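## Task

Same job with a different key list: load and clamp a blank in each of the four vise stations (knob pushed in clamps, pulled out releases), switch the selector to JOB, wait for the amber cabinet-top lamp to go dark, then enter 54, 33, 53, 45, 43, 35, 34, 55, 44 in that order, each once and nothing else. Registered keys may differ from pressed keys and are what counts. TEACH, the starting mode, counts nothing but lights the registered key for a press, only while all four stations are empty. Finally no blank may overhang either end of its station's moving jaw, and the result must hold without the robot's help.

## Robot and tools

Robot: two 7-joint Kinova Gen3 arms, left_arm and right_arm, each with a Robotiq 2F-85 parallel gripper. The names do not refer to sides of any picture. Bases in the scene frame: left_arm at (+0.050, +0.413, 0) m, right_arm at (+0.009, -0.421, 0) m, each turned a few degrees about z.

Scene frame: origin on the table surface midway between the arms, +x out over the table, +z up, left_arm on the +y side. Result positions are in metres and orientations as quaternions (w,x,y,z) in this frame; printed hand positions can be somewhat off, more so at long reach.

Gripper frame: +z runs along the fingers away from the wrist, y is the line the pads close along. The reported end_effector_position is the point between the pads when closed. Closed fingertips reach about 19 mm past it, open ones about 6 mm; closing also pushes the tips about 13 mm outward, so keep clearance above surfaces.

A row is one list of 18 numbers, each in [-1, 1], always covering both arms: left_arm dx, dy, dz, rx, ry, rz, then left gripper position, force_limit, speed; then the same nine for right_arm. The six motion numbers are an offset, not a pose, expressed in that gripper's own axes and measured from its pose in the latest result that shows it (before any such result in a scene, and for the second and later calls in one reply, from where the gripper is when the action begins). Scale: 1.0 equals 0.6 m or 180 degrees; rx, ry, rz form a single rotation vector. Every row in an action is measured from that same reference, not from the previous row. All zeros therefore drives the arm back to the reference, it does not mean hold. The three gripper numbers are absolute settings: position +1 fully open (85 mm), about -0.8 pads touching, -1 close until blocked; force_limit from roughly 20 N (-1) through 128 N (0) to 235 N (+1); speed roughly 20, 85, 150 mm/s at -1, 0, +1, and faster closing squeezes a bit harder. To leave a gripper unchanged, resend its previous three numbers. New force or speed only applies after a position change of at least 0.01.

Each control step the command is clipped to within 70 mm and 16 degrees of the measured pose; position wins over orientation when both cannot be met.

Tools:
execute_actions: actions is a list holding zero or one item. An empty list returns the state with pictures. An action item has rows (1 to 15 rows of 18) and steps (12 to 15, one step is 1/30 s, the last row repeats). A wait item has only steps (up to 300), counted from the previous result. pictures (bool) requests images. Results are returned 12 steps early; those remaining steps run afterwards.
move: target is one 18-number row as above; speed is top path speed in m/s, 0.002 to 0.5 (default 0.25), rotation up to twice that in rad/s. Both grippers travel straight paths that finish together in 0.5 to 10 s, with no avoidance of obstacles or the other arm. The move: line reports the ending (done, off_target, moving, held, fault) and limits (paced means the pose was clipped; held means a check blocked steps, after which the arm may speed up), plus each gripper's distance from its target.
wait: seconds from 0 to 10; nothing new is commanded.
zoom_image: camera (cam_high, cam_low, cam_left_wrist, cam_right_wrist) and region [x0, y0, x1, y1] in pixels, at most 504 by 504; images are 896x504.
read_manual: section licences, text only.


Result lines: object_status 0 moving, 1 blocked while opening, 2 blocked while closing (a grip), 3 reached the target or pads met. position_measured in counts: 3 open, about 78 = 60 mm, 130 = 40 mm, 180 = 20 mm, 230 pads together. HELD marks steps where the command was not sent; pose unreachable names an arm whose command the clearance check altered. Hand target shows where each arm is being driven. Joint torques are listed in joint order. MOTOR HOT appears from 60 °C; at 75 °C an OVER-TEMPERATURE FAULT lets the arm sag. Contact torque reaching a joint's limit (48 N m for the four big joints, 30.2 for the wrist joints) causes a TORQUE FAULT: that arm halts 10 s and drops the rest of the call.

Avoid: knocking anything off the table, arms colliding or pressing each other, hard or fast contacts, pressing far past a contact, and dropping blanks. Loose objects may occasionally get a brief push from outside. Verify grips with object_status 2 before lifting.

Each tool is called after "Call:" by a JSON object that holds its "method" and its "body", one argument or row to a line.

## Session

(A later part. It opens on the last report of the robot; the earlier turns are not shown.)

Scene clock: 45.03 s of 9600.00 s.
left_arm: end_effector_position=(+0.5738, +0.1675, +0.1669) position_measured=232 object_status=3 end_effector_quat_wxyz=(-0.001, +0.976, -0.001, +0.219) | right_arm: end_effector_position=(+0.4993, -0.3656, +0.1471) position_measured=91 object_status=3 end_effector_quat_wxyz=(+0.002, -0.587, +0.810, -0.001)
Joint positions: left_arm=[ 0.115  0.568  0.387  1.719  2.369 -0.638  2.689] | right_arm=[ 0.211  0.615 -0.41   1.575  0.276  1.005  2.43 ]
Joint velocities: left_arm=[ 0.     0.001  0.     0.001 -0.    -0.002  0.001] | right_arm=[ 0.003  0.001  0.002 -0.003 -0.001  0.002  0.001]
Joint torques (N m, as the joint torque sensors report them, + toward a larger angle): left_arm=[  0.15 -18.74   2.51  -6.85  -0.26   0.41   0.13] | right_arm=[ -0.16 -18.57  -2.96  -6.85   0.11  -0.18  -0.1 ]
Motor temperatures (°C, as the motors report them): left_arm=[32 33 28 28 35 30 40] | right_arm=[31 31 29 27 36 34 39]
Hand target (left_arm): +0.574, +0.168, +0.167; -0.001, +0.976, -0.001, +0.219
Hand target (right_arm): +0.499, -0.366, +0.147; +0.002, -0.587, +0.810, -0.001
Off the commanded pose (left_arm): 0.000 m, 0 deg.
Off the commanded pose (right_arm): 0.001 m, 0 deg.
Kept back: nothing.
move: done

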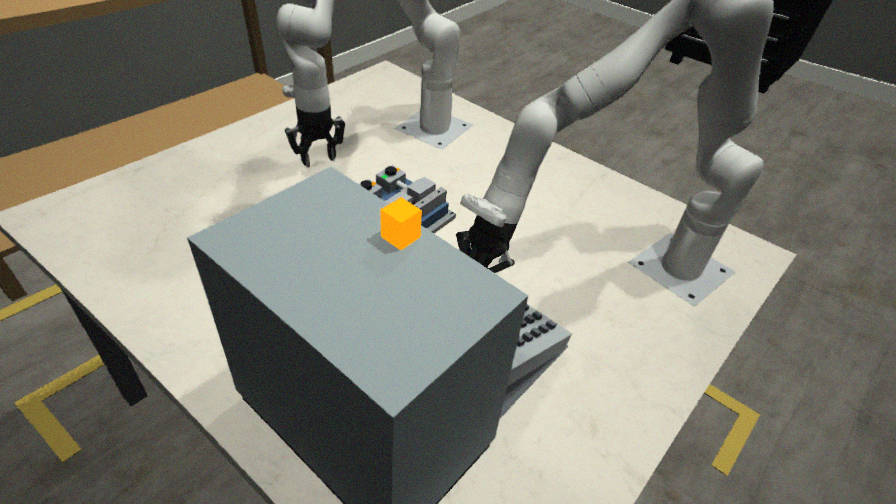

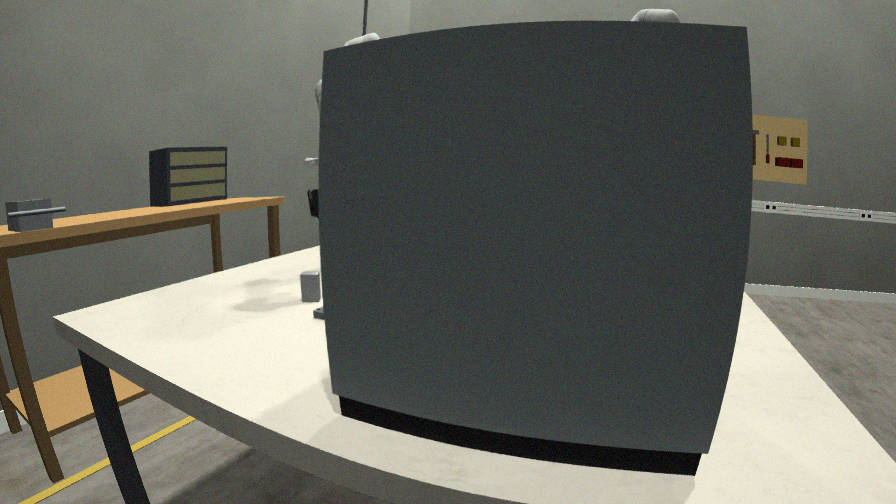

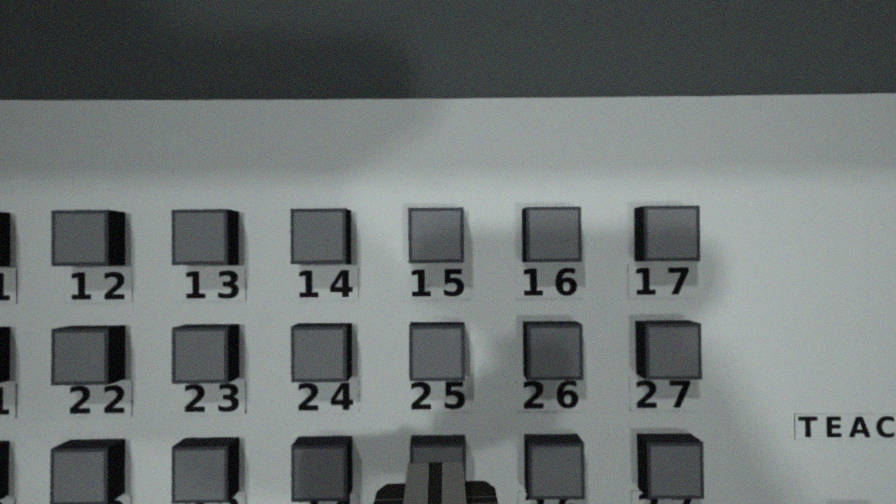

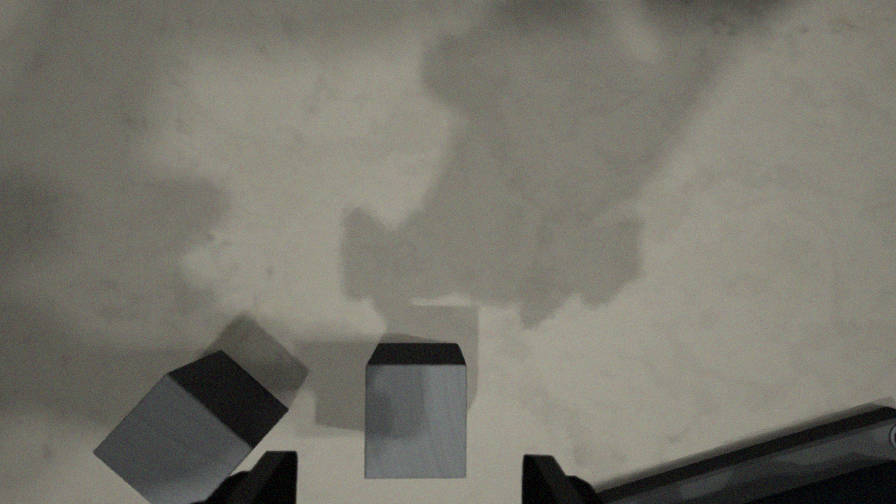

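Call:
{"method": "move", "body": {
  "target": [0,0,0,0,0,0,-1,0,1,0.001,0,0.17,0,0,-0.004,0.2,0,0.2],
  "speed": 0.18
}}

Call:
{"method": "execute_actions", "body": {
  "actions": [
    {"rows":[[0,0,0,0,0,0,-1,0,1,0,0,0,0,0,0,-1,-0.4,-0.3]],"steps":15}
  ]
}}

Call:
{"method": "move", "body": {
  "target": [0,0,0,0,0,0,-1,0,1,0,0,-0.238,0,0,0,-1,-0.4,-0.3],
  "speed": 0.3
}}

Call:
{"method": "move", "body": {
  "target": [0,0,0,0,0,0,-1,0,1,-0.346,0.051,0.05,0,0,-0.097,-1,-0.4,-0.3],
  "speed": 0.3
}}

Scene clock: 47.50 s of 9600.00 s.
left_arm: end_effector_position=(+0.5738, +0.1675, +0.1669) position_measured=232 object_status=3 end_effector_quat_wxyz=(-0.001, +0.976, -0.001, +0.219) | right_arm: end_effector_position=(+0.4998, -0.3666, +0.0452) position_measured=104 object_status=3 end_effector_quat_wxyz=(+0.002, -0.592, +0.806, -0.001)
Joint positions: left_arm=[ 0.115  0.568  0.387  1.719  2.369 -0.638  2.689] | right_arm=[ 0.18   0.772 -0.357  1.67   0.363  0.761  2.372]
Joint velocities: left_arm=[-0.001 -0.    -0.     0.001  0.001 -0.     0.   ] | right_arm=[-0.003  0.005  0.     0.     0.001 -0.002 -0.001]
Joint torques (N m, as the joint torque sensors report them, + toward a larger angle): left_arm=[  0.08 -18.65   2.44  -6.69  -0.27   0.47   0.21] | right_arm=[ -0.28 -19.51  -2.8   -5.6    0.01  -0.16  -0.02]
Motor temperatures (°C, as the motors report them): left_arm=[32 33 28 28 35 30 40] | right_arm=[31 31 29 27 36 34 39]
Hand target (left_arm): +0.574, +0.168, +0.167; -0.001, +0.976, -0.001, +0.219
Hand target (right_arm): +0.500, -0.367, +0.045; +0.002, -0.592, +0.806, -0.001
Off the commanded pose (left_arm): 0.000 m, 0 deg.
Off the commanded pose (right_arm): 0.001 m, 0 deg.
Kept back: nothing.
move: done

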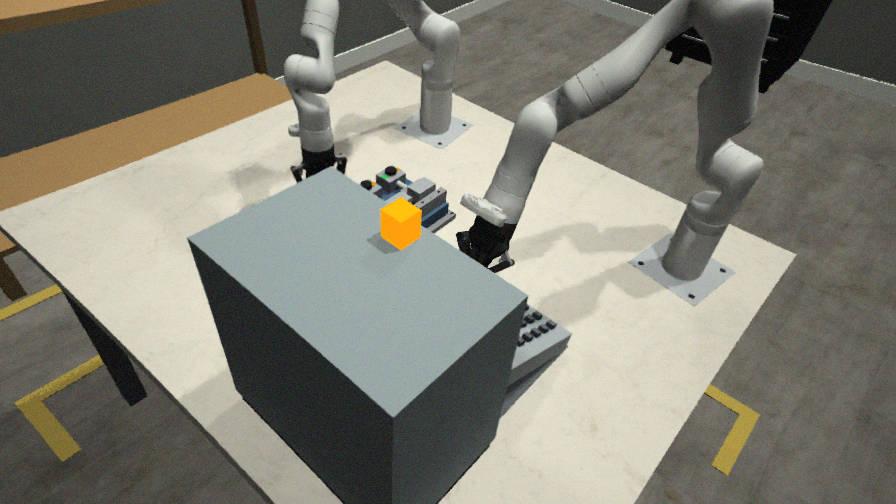

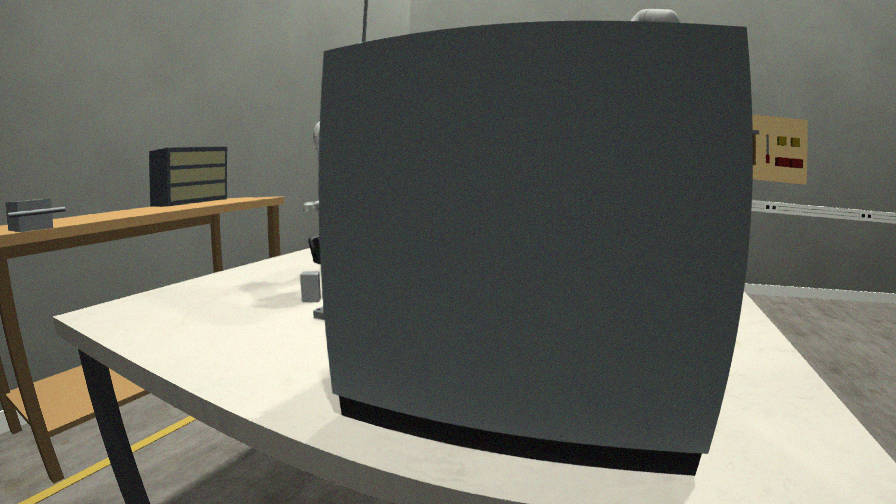

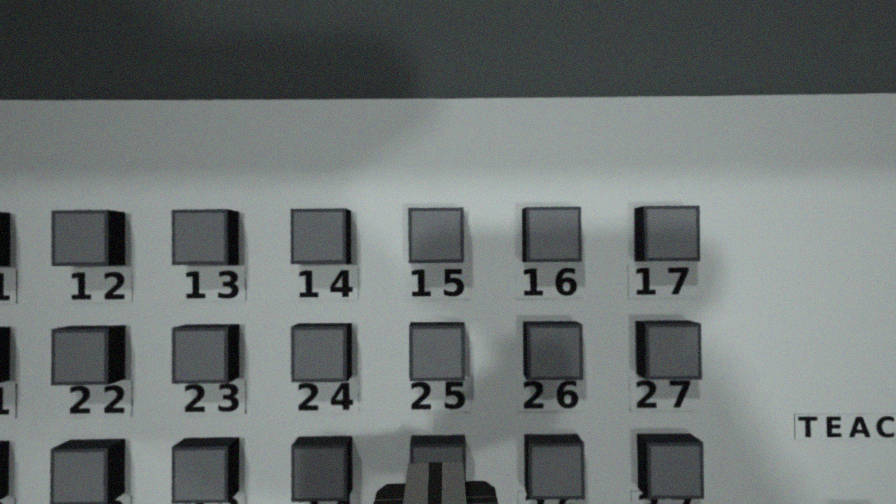

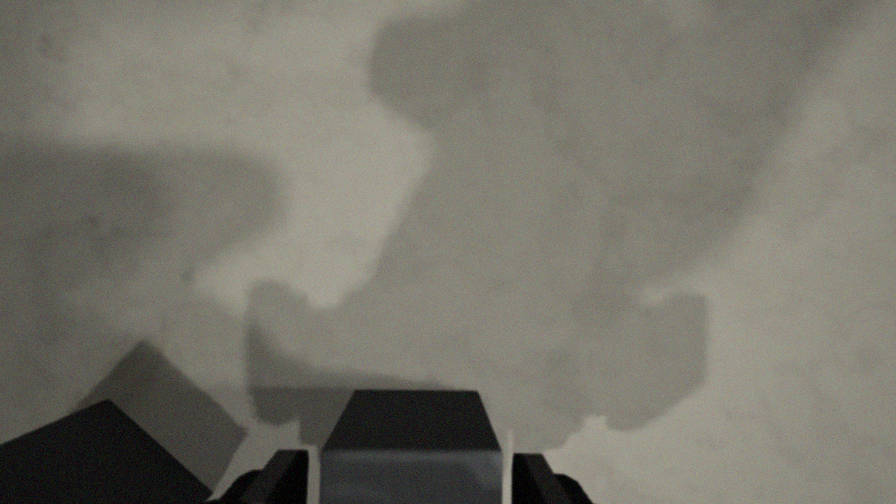

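Scene clock: 47.60 s of 9600.00 s.
left_arm: end_effector_position=(+0.5738, +0.1675, +0.1669) position_measured=232 object_status=3 end_effector_quat_wxyz=(-0.001, +0.976, -0.001, +0.219) | right_arm: end_effector_position=(+0.4998, -0.3667, +0.0452) position_measured=108 object_status=0 end_effector_quat_wxyz=(+0.002, -0.592, +0.806, -0.001)
Joint positions: left_arm=[ 0.115  0.568  0.387  1.719  2.369 -0.638  2.689] | right_arm=[ 0.18   0.772 -0.357  1.67   0.363  0.761  2.372]
Joint velocities: left_arm=[-0.     0.     0.001  0.     0.     0.001 -0.   ] | right_arm=[ 0.002  0.     0.001  0.     0.001 -0.    -0.   ]
Joint torques (N m, as the joint torque sensors report them, + toward a larger angle): left_arm=[  0.07 -18.89   2.43  -6.79  -0.29   0.32   0.18] | right_arm=[ -0.14 -19.43  -2.58  -5.46  -0.11  -0.06  -0.01]
Motor temperatures (°C, as the motors report them): left_arm=[32 33 28 28 35 30 40] | right_arm=[31 31 29 27 36 34 39]
Steps of this call (steps 1 to 3: the first 3 steps of this action). Readings (end_effector_position | what the end effector reports):
1: left_arm (+0.5738, +0.1675, +0.1669) | right_arm (+0.4998, -0.3666, +0.0452) | left_arm position_measured=232 object_status=3 | right_arm position_measured=104 object_status=0
2: left_arm (+0.5738, +0.1675, +0.1669) | right_arm (+0.4998, -0.3666, +0.0452) | left_arm position_measured=232 object_status=3 | right_arm position_measured=105 object_status=0
3: the state above

Scene clock: 49.07 s of 9600.00 s.
left_arm: end_effector_position=(+0.5738, +0.1675, +0.1669) position_measured=232 object_status=3 end_effector_quat_wxyz=(-0.001, +0.976, -0.001, +0.219) | right_arm: end_effector_position=(+0.4989, -0.3660, +0.1881) position_measured=142 object_status=2 end_effector_quat_wxyz=(+0.002, -0.592, +0.806, -0.001)
Joint positions: left_arm=[ 0.115  0.568  0.387  1.719  2.369 -0.638  2.689] | right_arm=[ 0.221  0.564 -0.424  1.516  0.249  1.11   2.467]
Joint velocities: left_arm=[-0.    -0.     0.    -0.     0.001 -0.002 -0.   ] | right_arm=[ 0.001 -0.002 -0.001 -0.002 -0.001  0.004  0.002]
Joint torques (N m, as the joint torque sensors report them, + toward a larger angle): left_arm=[  0.12 -18.74   2.44  -6.81  -0.29   0.34   0.27] | right_arm=[ -0.29 -19.09  -2.66  -8.     0.06  -0.22   0.07]
Motor temperatures (°C, as the motors report them): left_arm=[32 33 28 28 35 30 40] | right_arm=[31 31 29 27 36 34 39]
Hand target (left_arm): +0.574, +0.168, +0.167; -0.001, +0.976, -0.001, +0.219
Hand target (right_arm): +0.499, -0.366, +0.188; +0.002, -0.592, +0.806, -0.001
Off your previous action's commanded pose (left_arm): 0.000 m, 0 deg at its last step (step 12 of this call).
Off your previous action's commanded pose (right_arm): 0.000 m, 0 deg at its last step (step 12 of this call).
Off the commanded pose (left_arm): 0.000 m, 0 deg.
Off the commanded pose (right_arm): 0.001 m, 0 deg.
Kept back: nothing.
move: done

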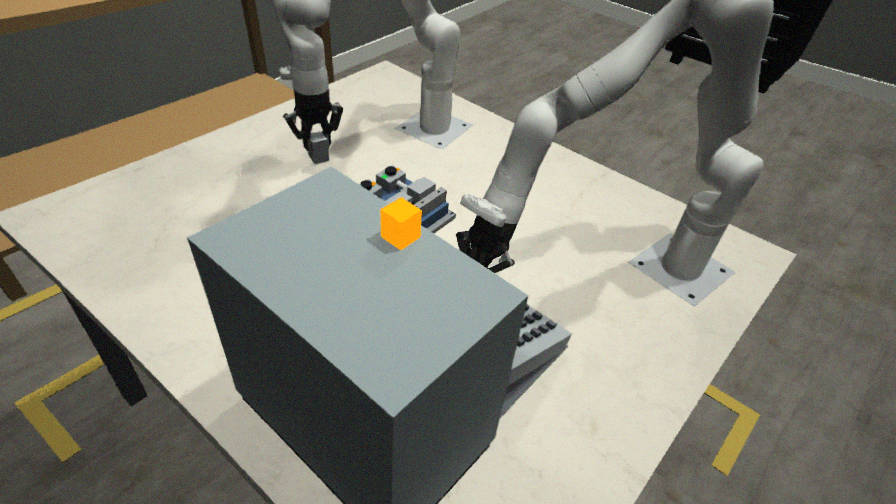

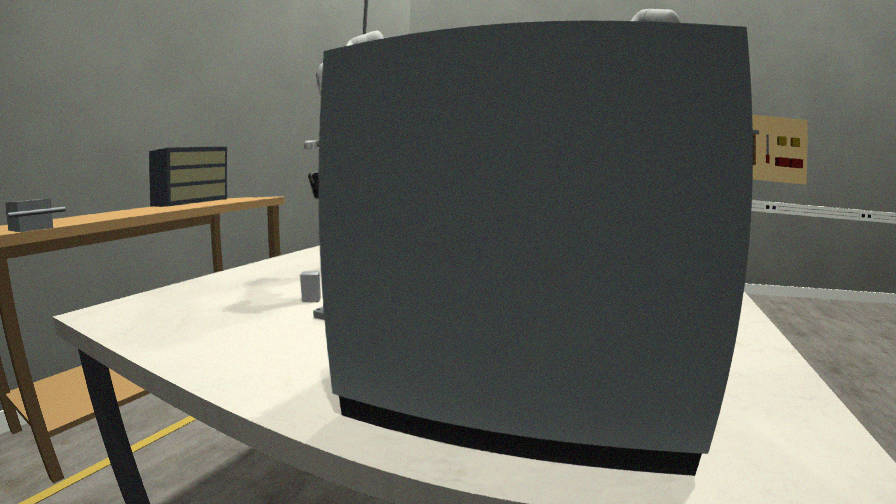

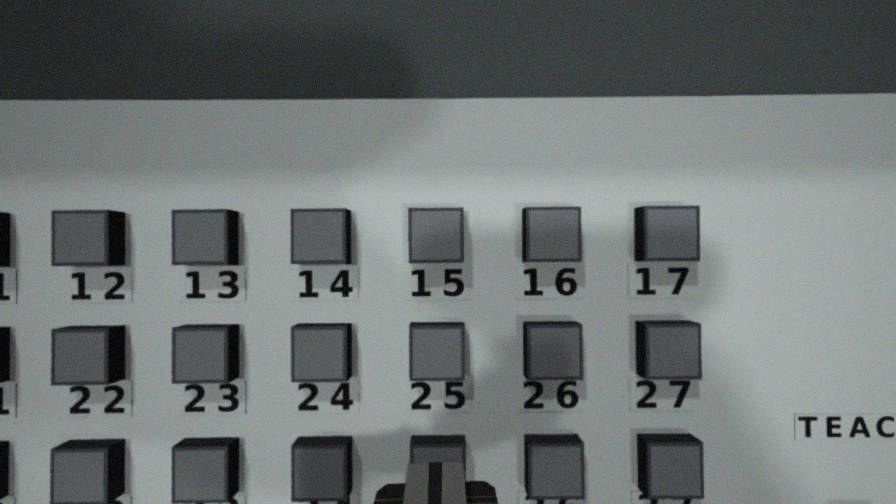

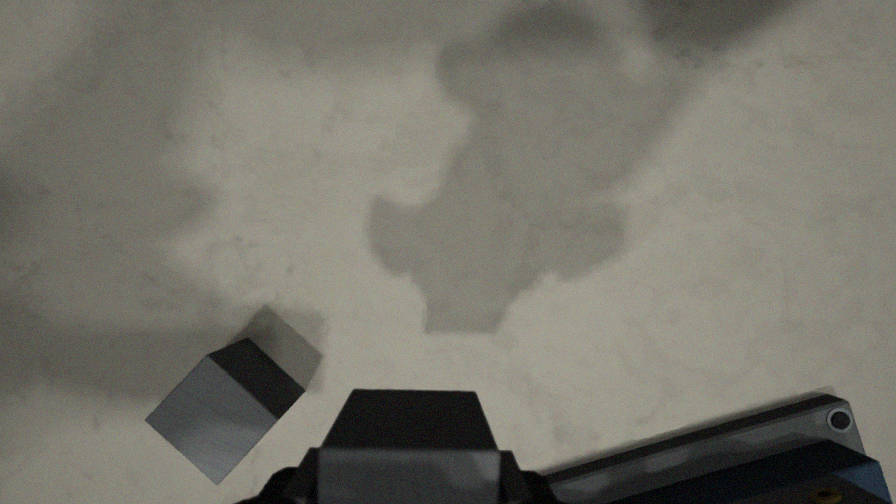

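Scene clock: 50.40 s of 9600.00 s.
left_arm: end_effector_position=(+0.5738, +0.1675, +0.1669) position_measured=232 object_status=3 end_effector_quat_wxyz=(-0.001, +0.976, -0.001, +0.219) | right_arm: end_effector_position=(+0.5307, -0.1590, +0.1582) position_measured=142 object_status=2 end_effector_quat_wxyz=(+0.002, -0.708, +0.707, -0.001)
Joint positions: left_arm=[ 0.115  0.568  0.387  1.719  2.369 -0.638  2.689] | right_arm=[-0.159  0.804 -0.476  1.181  0.359  1.233  2.4  ]
Joint velocities: left_arm=[ 0.001  0.001 -0.     0.    -0.001  0.001 -0.001] | right_arm=[-0.007  0.007  0.    -0.004  0.001  0.003  0.001]
Joint torques (N m, as the joint torque sensors report them, + toward a larger angle): left_arm=[  0.16 -18.79   2.48  -6.84  -0.26   0.45   0.23] | right_arm=[ -0.36 -23.26  -3.39  -8.36   0.02  -0.21   0.03]
Motor temperatures (°C, as the motors report them): left_arm=[32 33 28 28 35 30 40] | right_arm=[31 31 29 27 36 34 39]
Hand target (left_arm): +0.574, +0.168, +0.167; -0.001, +0.976, -0.001, +0.219
Hand target (right_arm): +0.531, -0.159, +0.158; -0.002, +0.708, -0.706, +0.001
Off the commanded pose (left_arm): 0.000 m, 0 deg.
Off the commanded pose (right_arm): 0.001 m, 0 deg.
Kept back: nothing.
move: done

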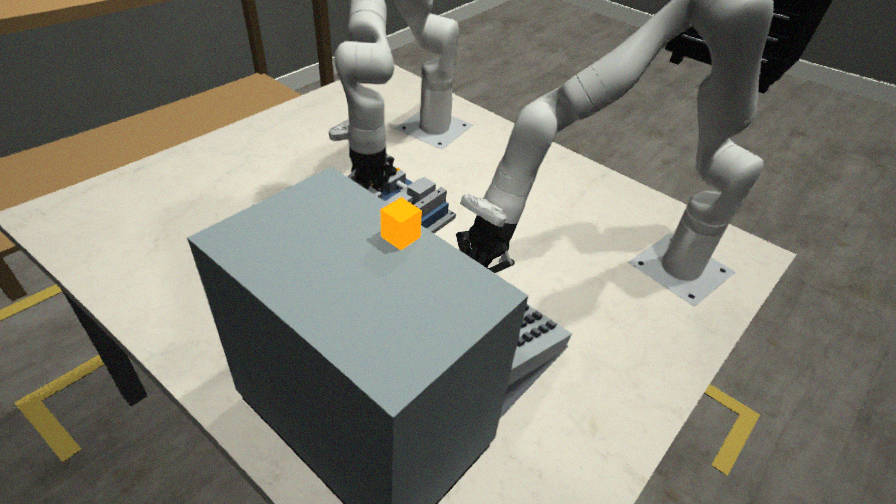

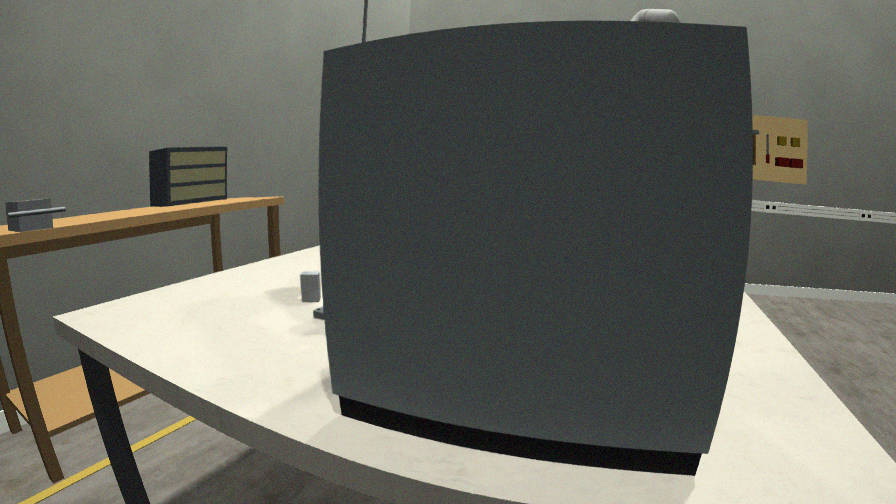

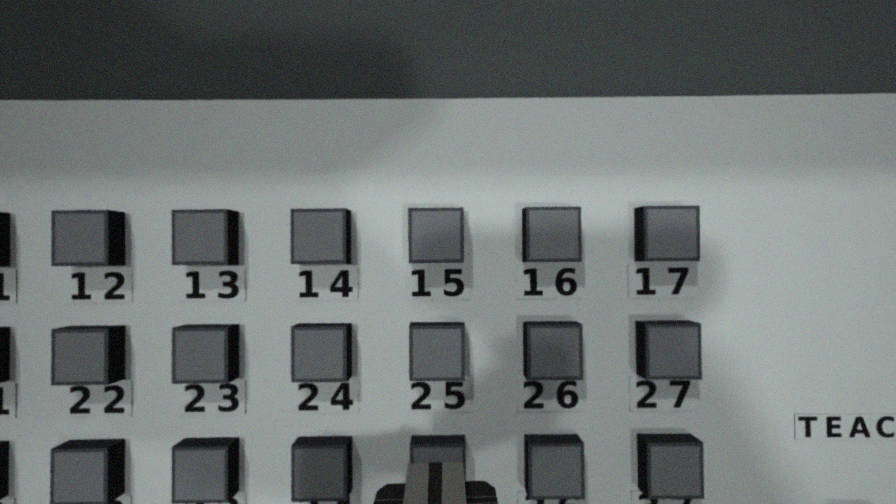

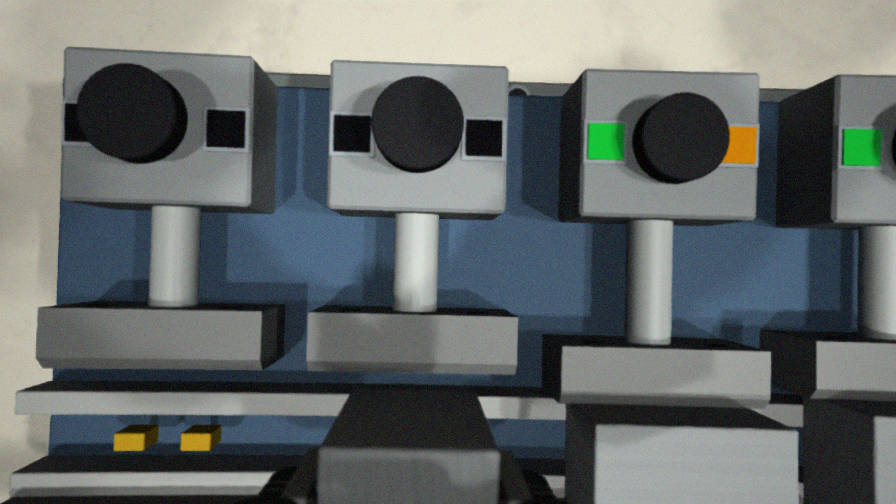

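Call:
{"method": "execute_actions", "body": {
  "actions": []
}}

Scene clock: 52.00 s of 9600.00 s.
left_arm: end_effector_position=(+0.5738, +0.1675, +0.1669) position_measured=232 object_status=3 end_effector_quat_wxyz=(-0.001, +0.976, -0.001, +0.219) | right_arm: end_effector_position=(+0.5306, -0.1588, +0.1579) position_measured=142 object_status=2 end_effector_quat_wxyz=(+0.002, -0.708, +0.706, -0.001)
Joint positions: left_arm=[ 0.115  0.568  0.387  1.719  2.369 -0.638  2.689] | right_arm=[-0.16   0.804 -0.476  1.181  0.359  1.233  2.4  ]
Joint velocities: left_arm=[ 0.002 -0.    -0.001 -0.001 -0.    -0.001  0.   ] | right_arm=[ 0.001 -0.001  0.     0.001 -0.001 -0.     0.001]
Joint torques (N m, as the joint torque sensors report them, + toward a larger angle): left_arm=[  0.02 -18.77   2.43  -6.73  -0.26   0.34   0.22] | right_arm=[ -0.19 -23.38  -3.28  -8.41   0.11  -0.21   0.11]
Motor temperatures (°C, as the motors report them): left_arm=[32 33 28 28 35 30 40] | right_arm=[31 31 29 27 36 34 39]
Hand target (left_arm): +0.574, +0.168, +0.167; -0.001, +0.976, -0.001, +0.219
Hand target (right_arm): +0.531, -0.159, +0.158; -0.002, +0.708, -0.706, +0.001
Off the commanded pose (left_arm): 0.000 m, 0 deg.
Off the commanded pose (right_arm): 0.001 m, 0 deg.
Kept back: nothing.
Steps of this call (steps 1 to 48: nothing new was sent). Readings (end_effector_position | what the end effector reports):
1: left_arm (+0.5738, +0.1675, +0.1669) | right_arm (+0.5307, -0.1589, +0.1581) | left_arm position_measured=232 object_status=3 | right_arm position_measured=142 object_status=2
2: left_arm (+0.5738, +0.1675, +0.1669) | right_arm (+0.5307, -0.1589, +0.1580) | left_arm position_measured=232 object_status=3 | right_arm position_measured=142 object_status=2
4: left_arm (+0.5738, +0.1675, +0.1669) | right_arm (+0.5306, -0.1588, +0.1580) | left_arm position_measured=232 object_status=3 | right_arm position_measured=142 object_status=2
8: left_arm (+0.5738, +0.1675, +0.1669) | right_arm (+0.5306, -0.1588, +0.1579) | left_arm position_measured=232 object_status=3 | right_arm position_measured=142 object_status=2
48: the state above

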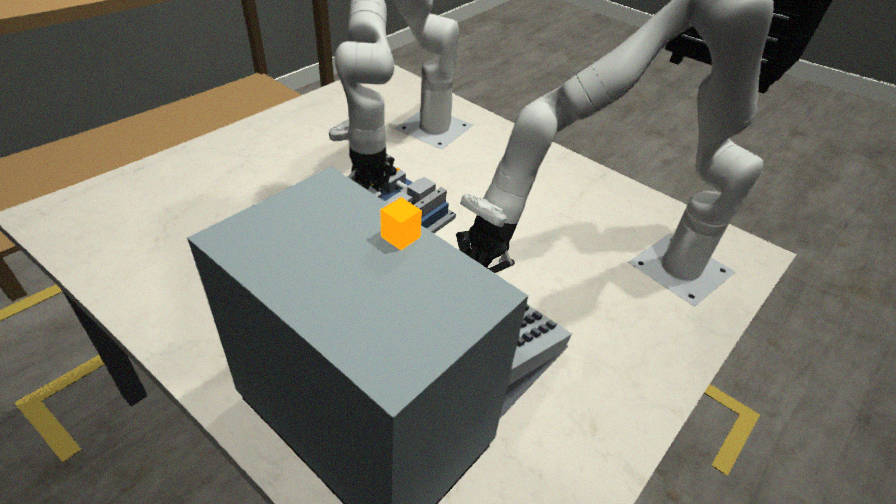

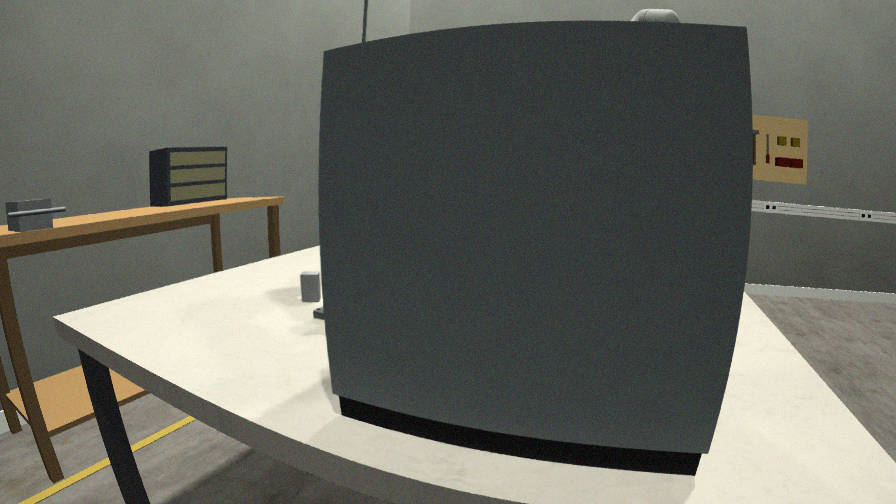

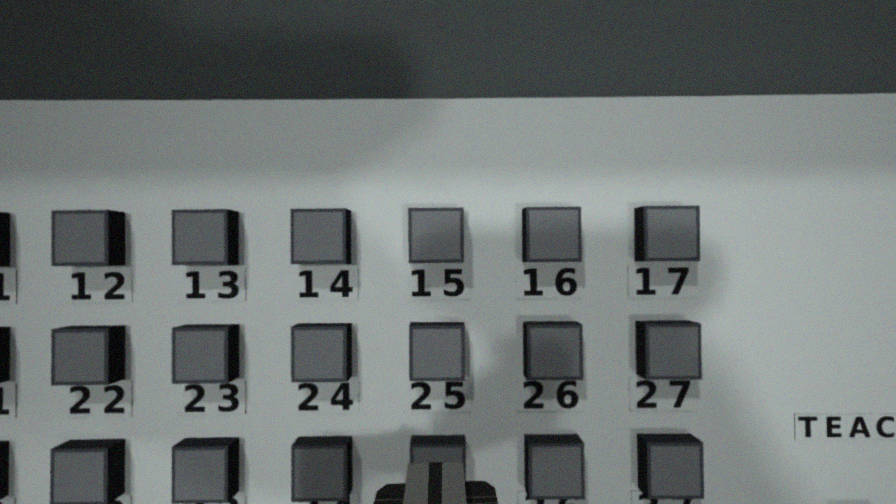

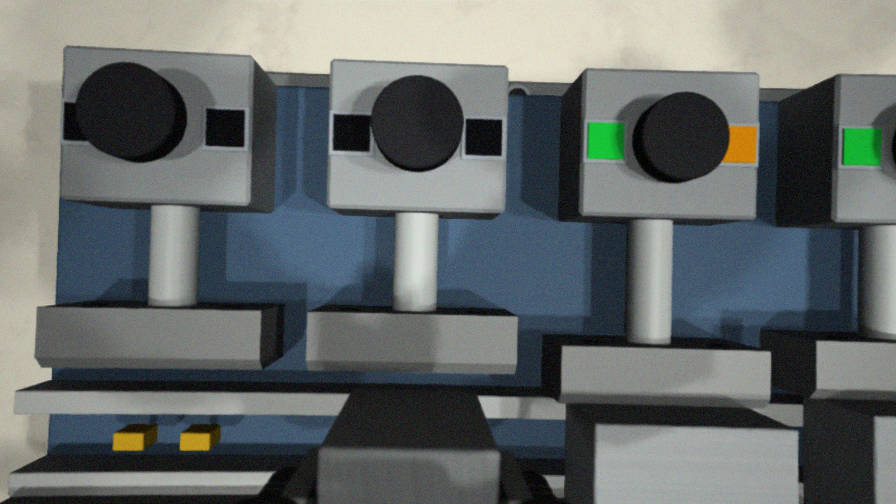

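Call:
{"method": "move", "body": {
  "target": [0,0,0,0,0,0,-1,0,1, -0.0007,-0.0015,0.0698,0,0,0,-1,-0.4,-0.3],
  "speed": 0.04
}}

Scene clock: 53.73 s of 9600.00 s.
left_arm: end_effector_position=(+0.5738, +0.1675, +0.1669) position_measured=232 object_status=3 end_effector_quat_wxyz=(-0.001, +0.976, -0.001, +0.219) | right_arm: end_effector_position=(+0.5317, -0.1585, +0.1161) position_measured=142 object_status=2 end_effector_quat_wxyz=(+0.002, -0.708, +0.707, -0.001)
Joint positions: left_arm=[ 0.115  0.568  0.387  1.719  2.369 -0.638  2.689] | right_arm=[-0.161  0.852 -0.464  1.231  0.381  1.14   2.382]
Joint velocities: left_arm=[-0.002 -0.001 -0.     0.     0.001 -0.001 -0.   ] | right_arm=[ 0.     0.003  0.     0.002  0.001 -0.003 -0.   ]
Joint torques (N m, as the joint torque sensors report them, + toward a larger angle): left_arm=[  0.15 -18.77   2.46  -6.78  -0.27   0.39   0.17] | right_arm=[ -0.21 -23.11  -3.23  -7.98   0.09  -0.19  -0.06]
Motor temperatures (°C, as the motors report them): left_arm=[32 33 28 28 35 30 40] | right_arm=[31 31 29 27 36 34 39]
Hand target (left_arm): +0.574, +0.168, +0.167; -0.001, +0.976, -0.001, +0.219
Hand target (right_arm): +0.532, -0.158, +0.116; -0.002, +0.708, -0.707, +0.001
Off the commanded pose (left_arm): 0.000 m, 0 deg.
Off the commanded pose (right_arm): 0.000 m, 0 deg.
Kept back: nothing.
move: done

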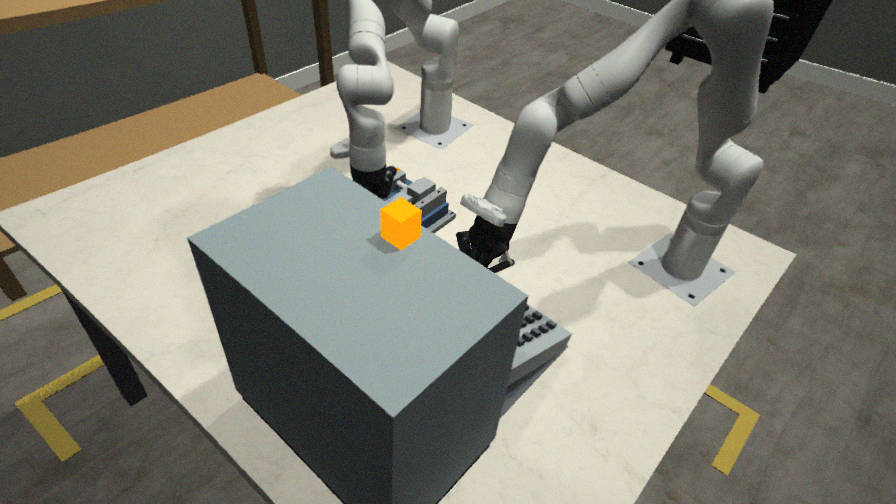

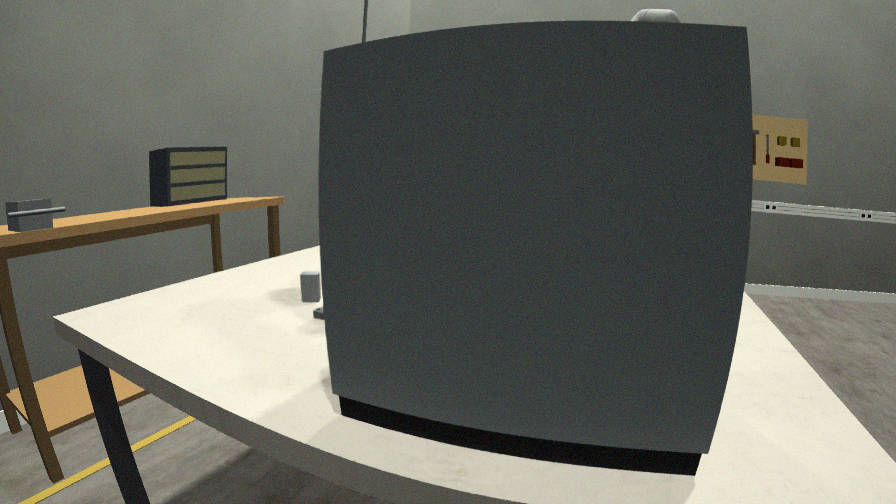

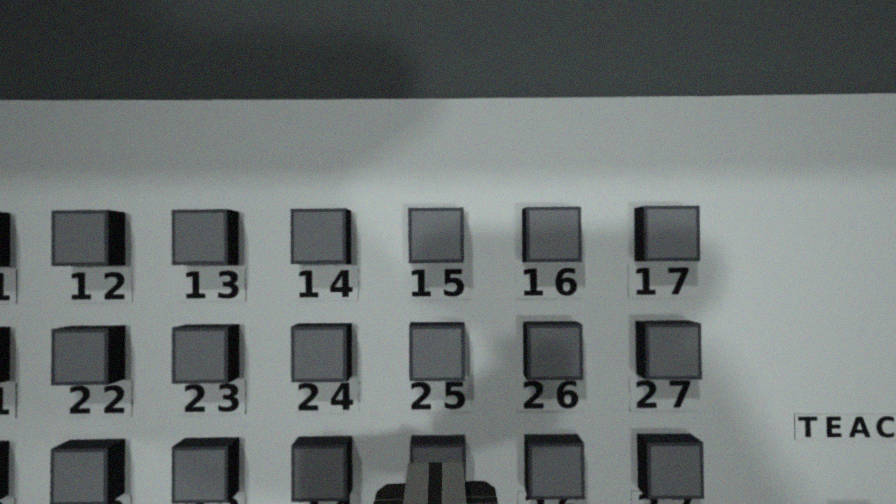

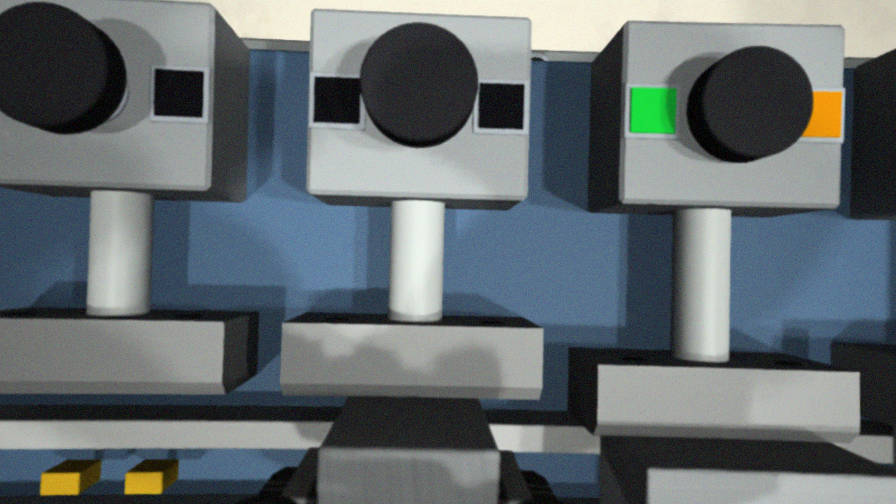

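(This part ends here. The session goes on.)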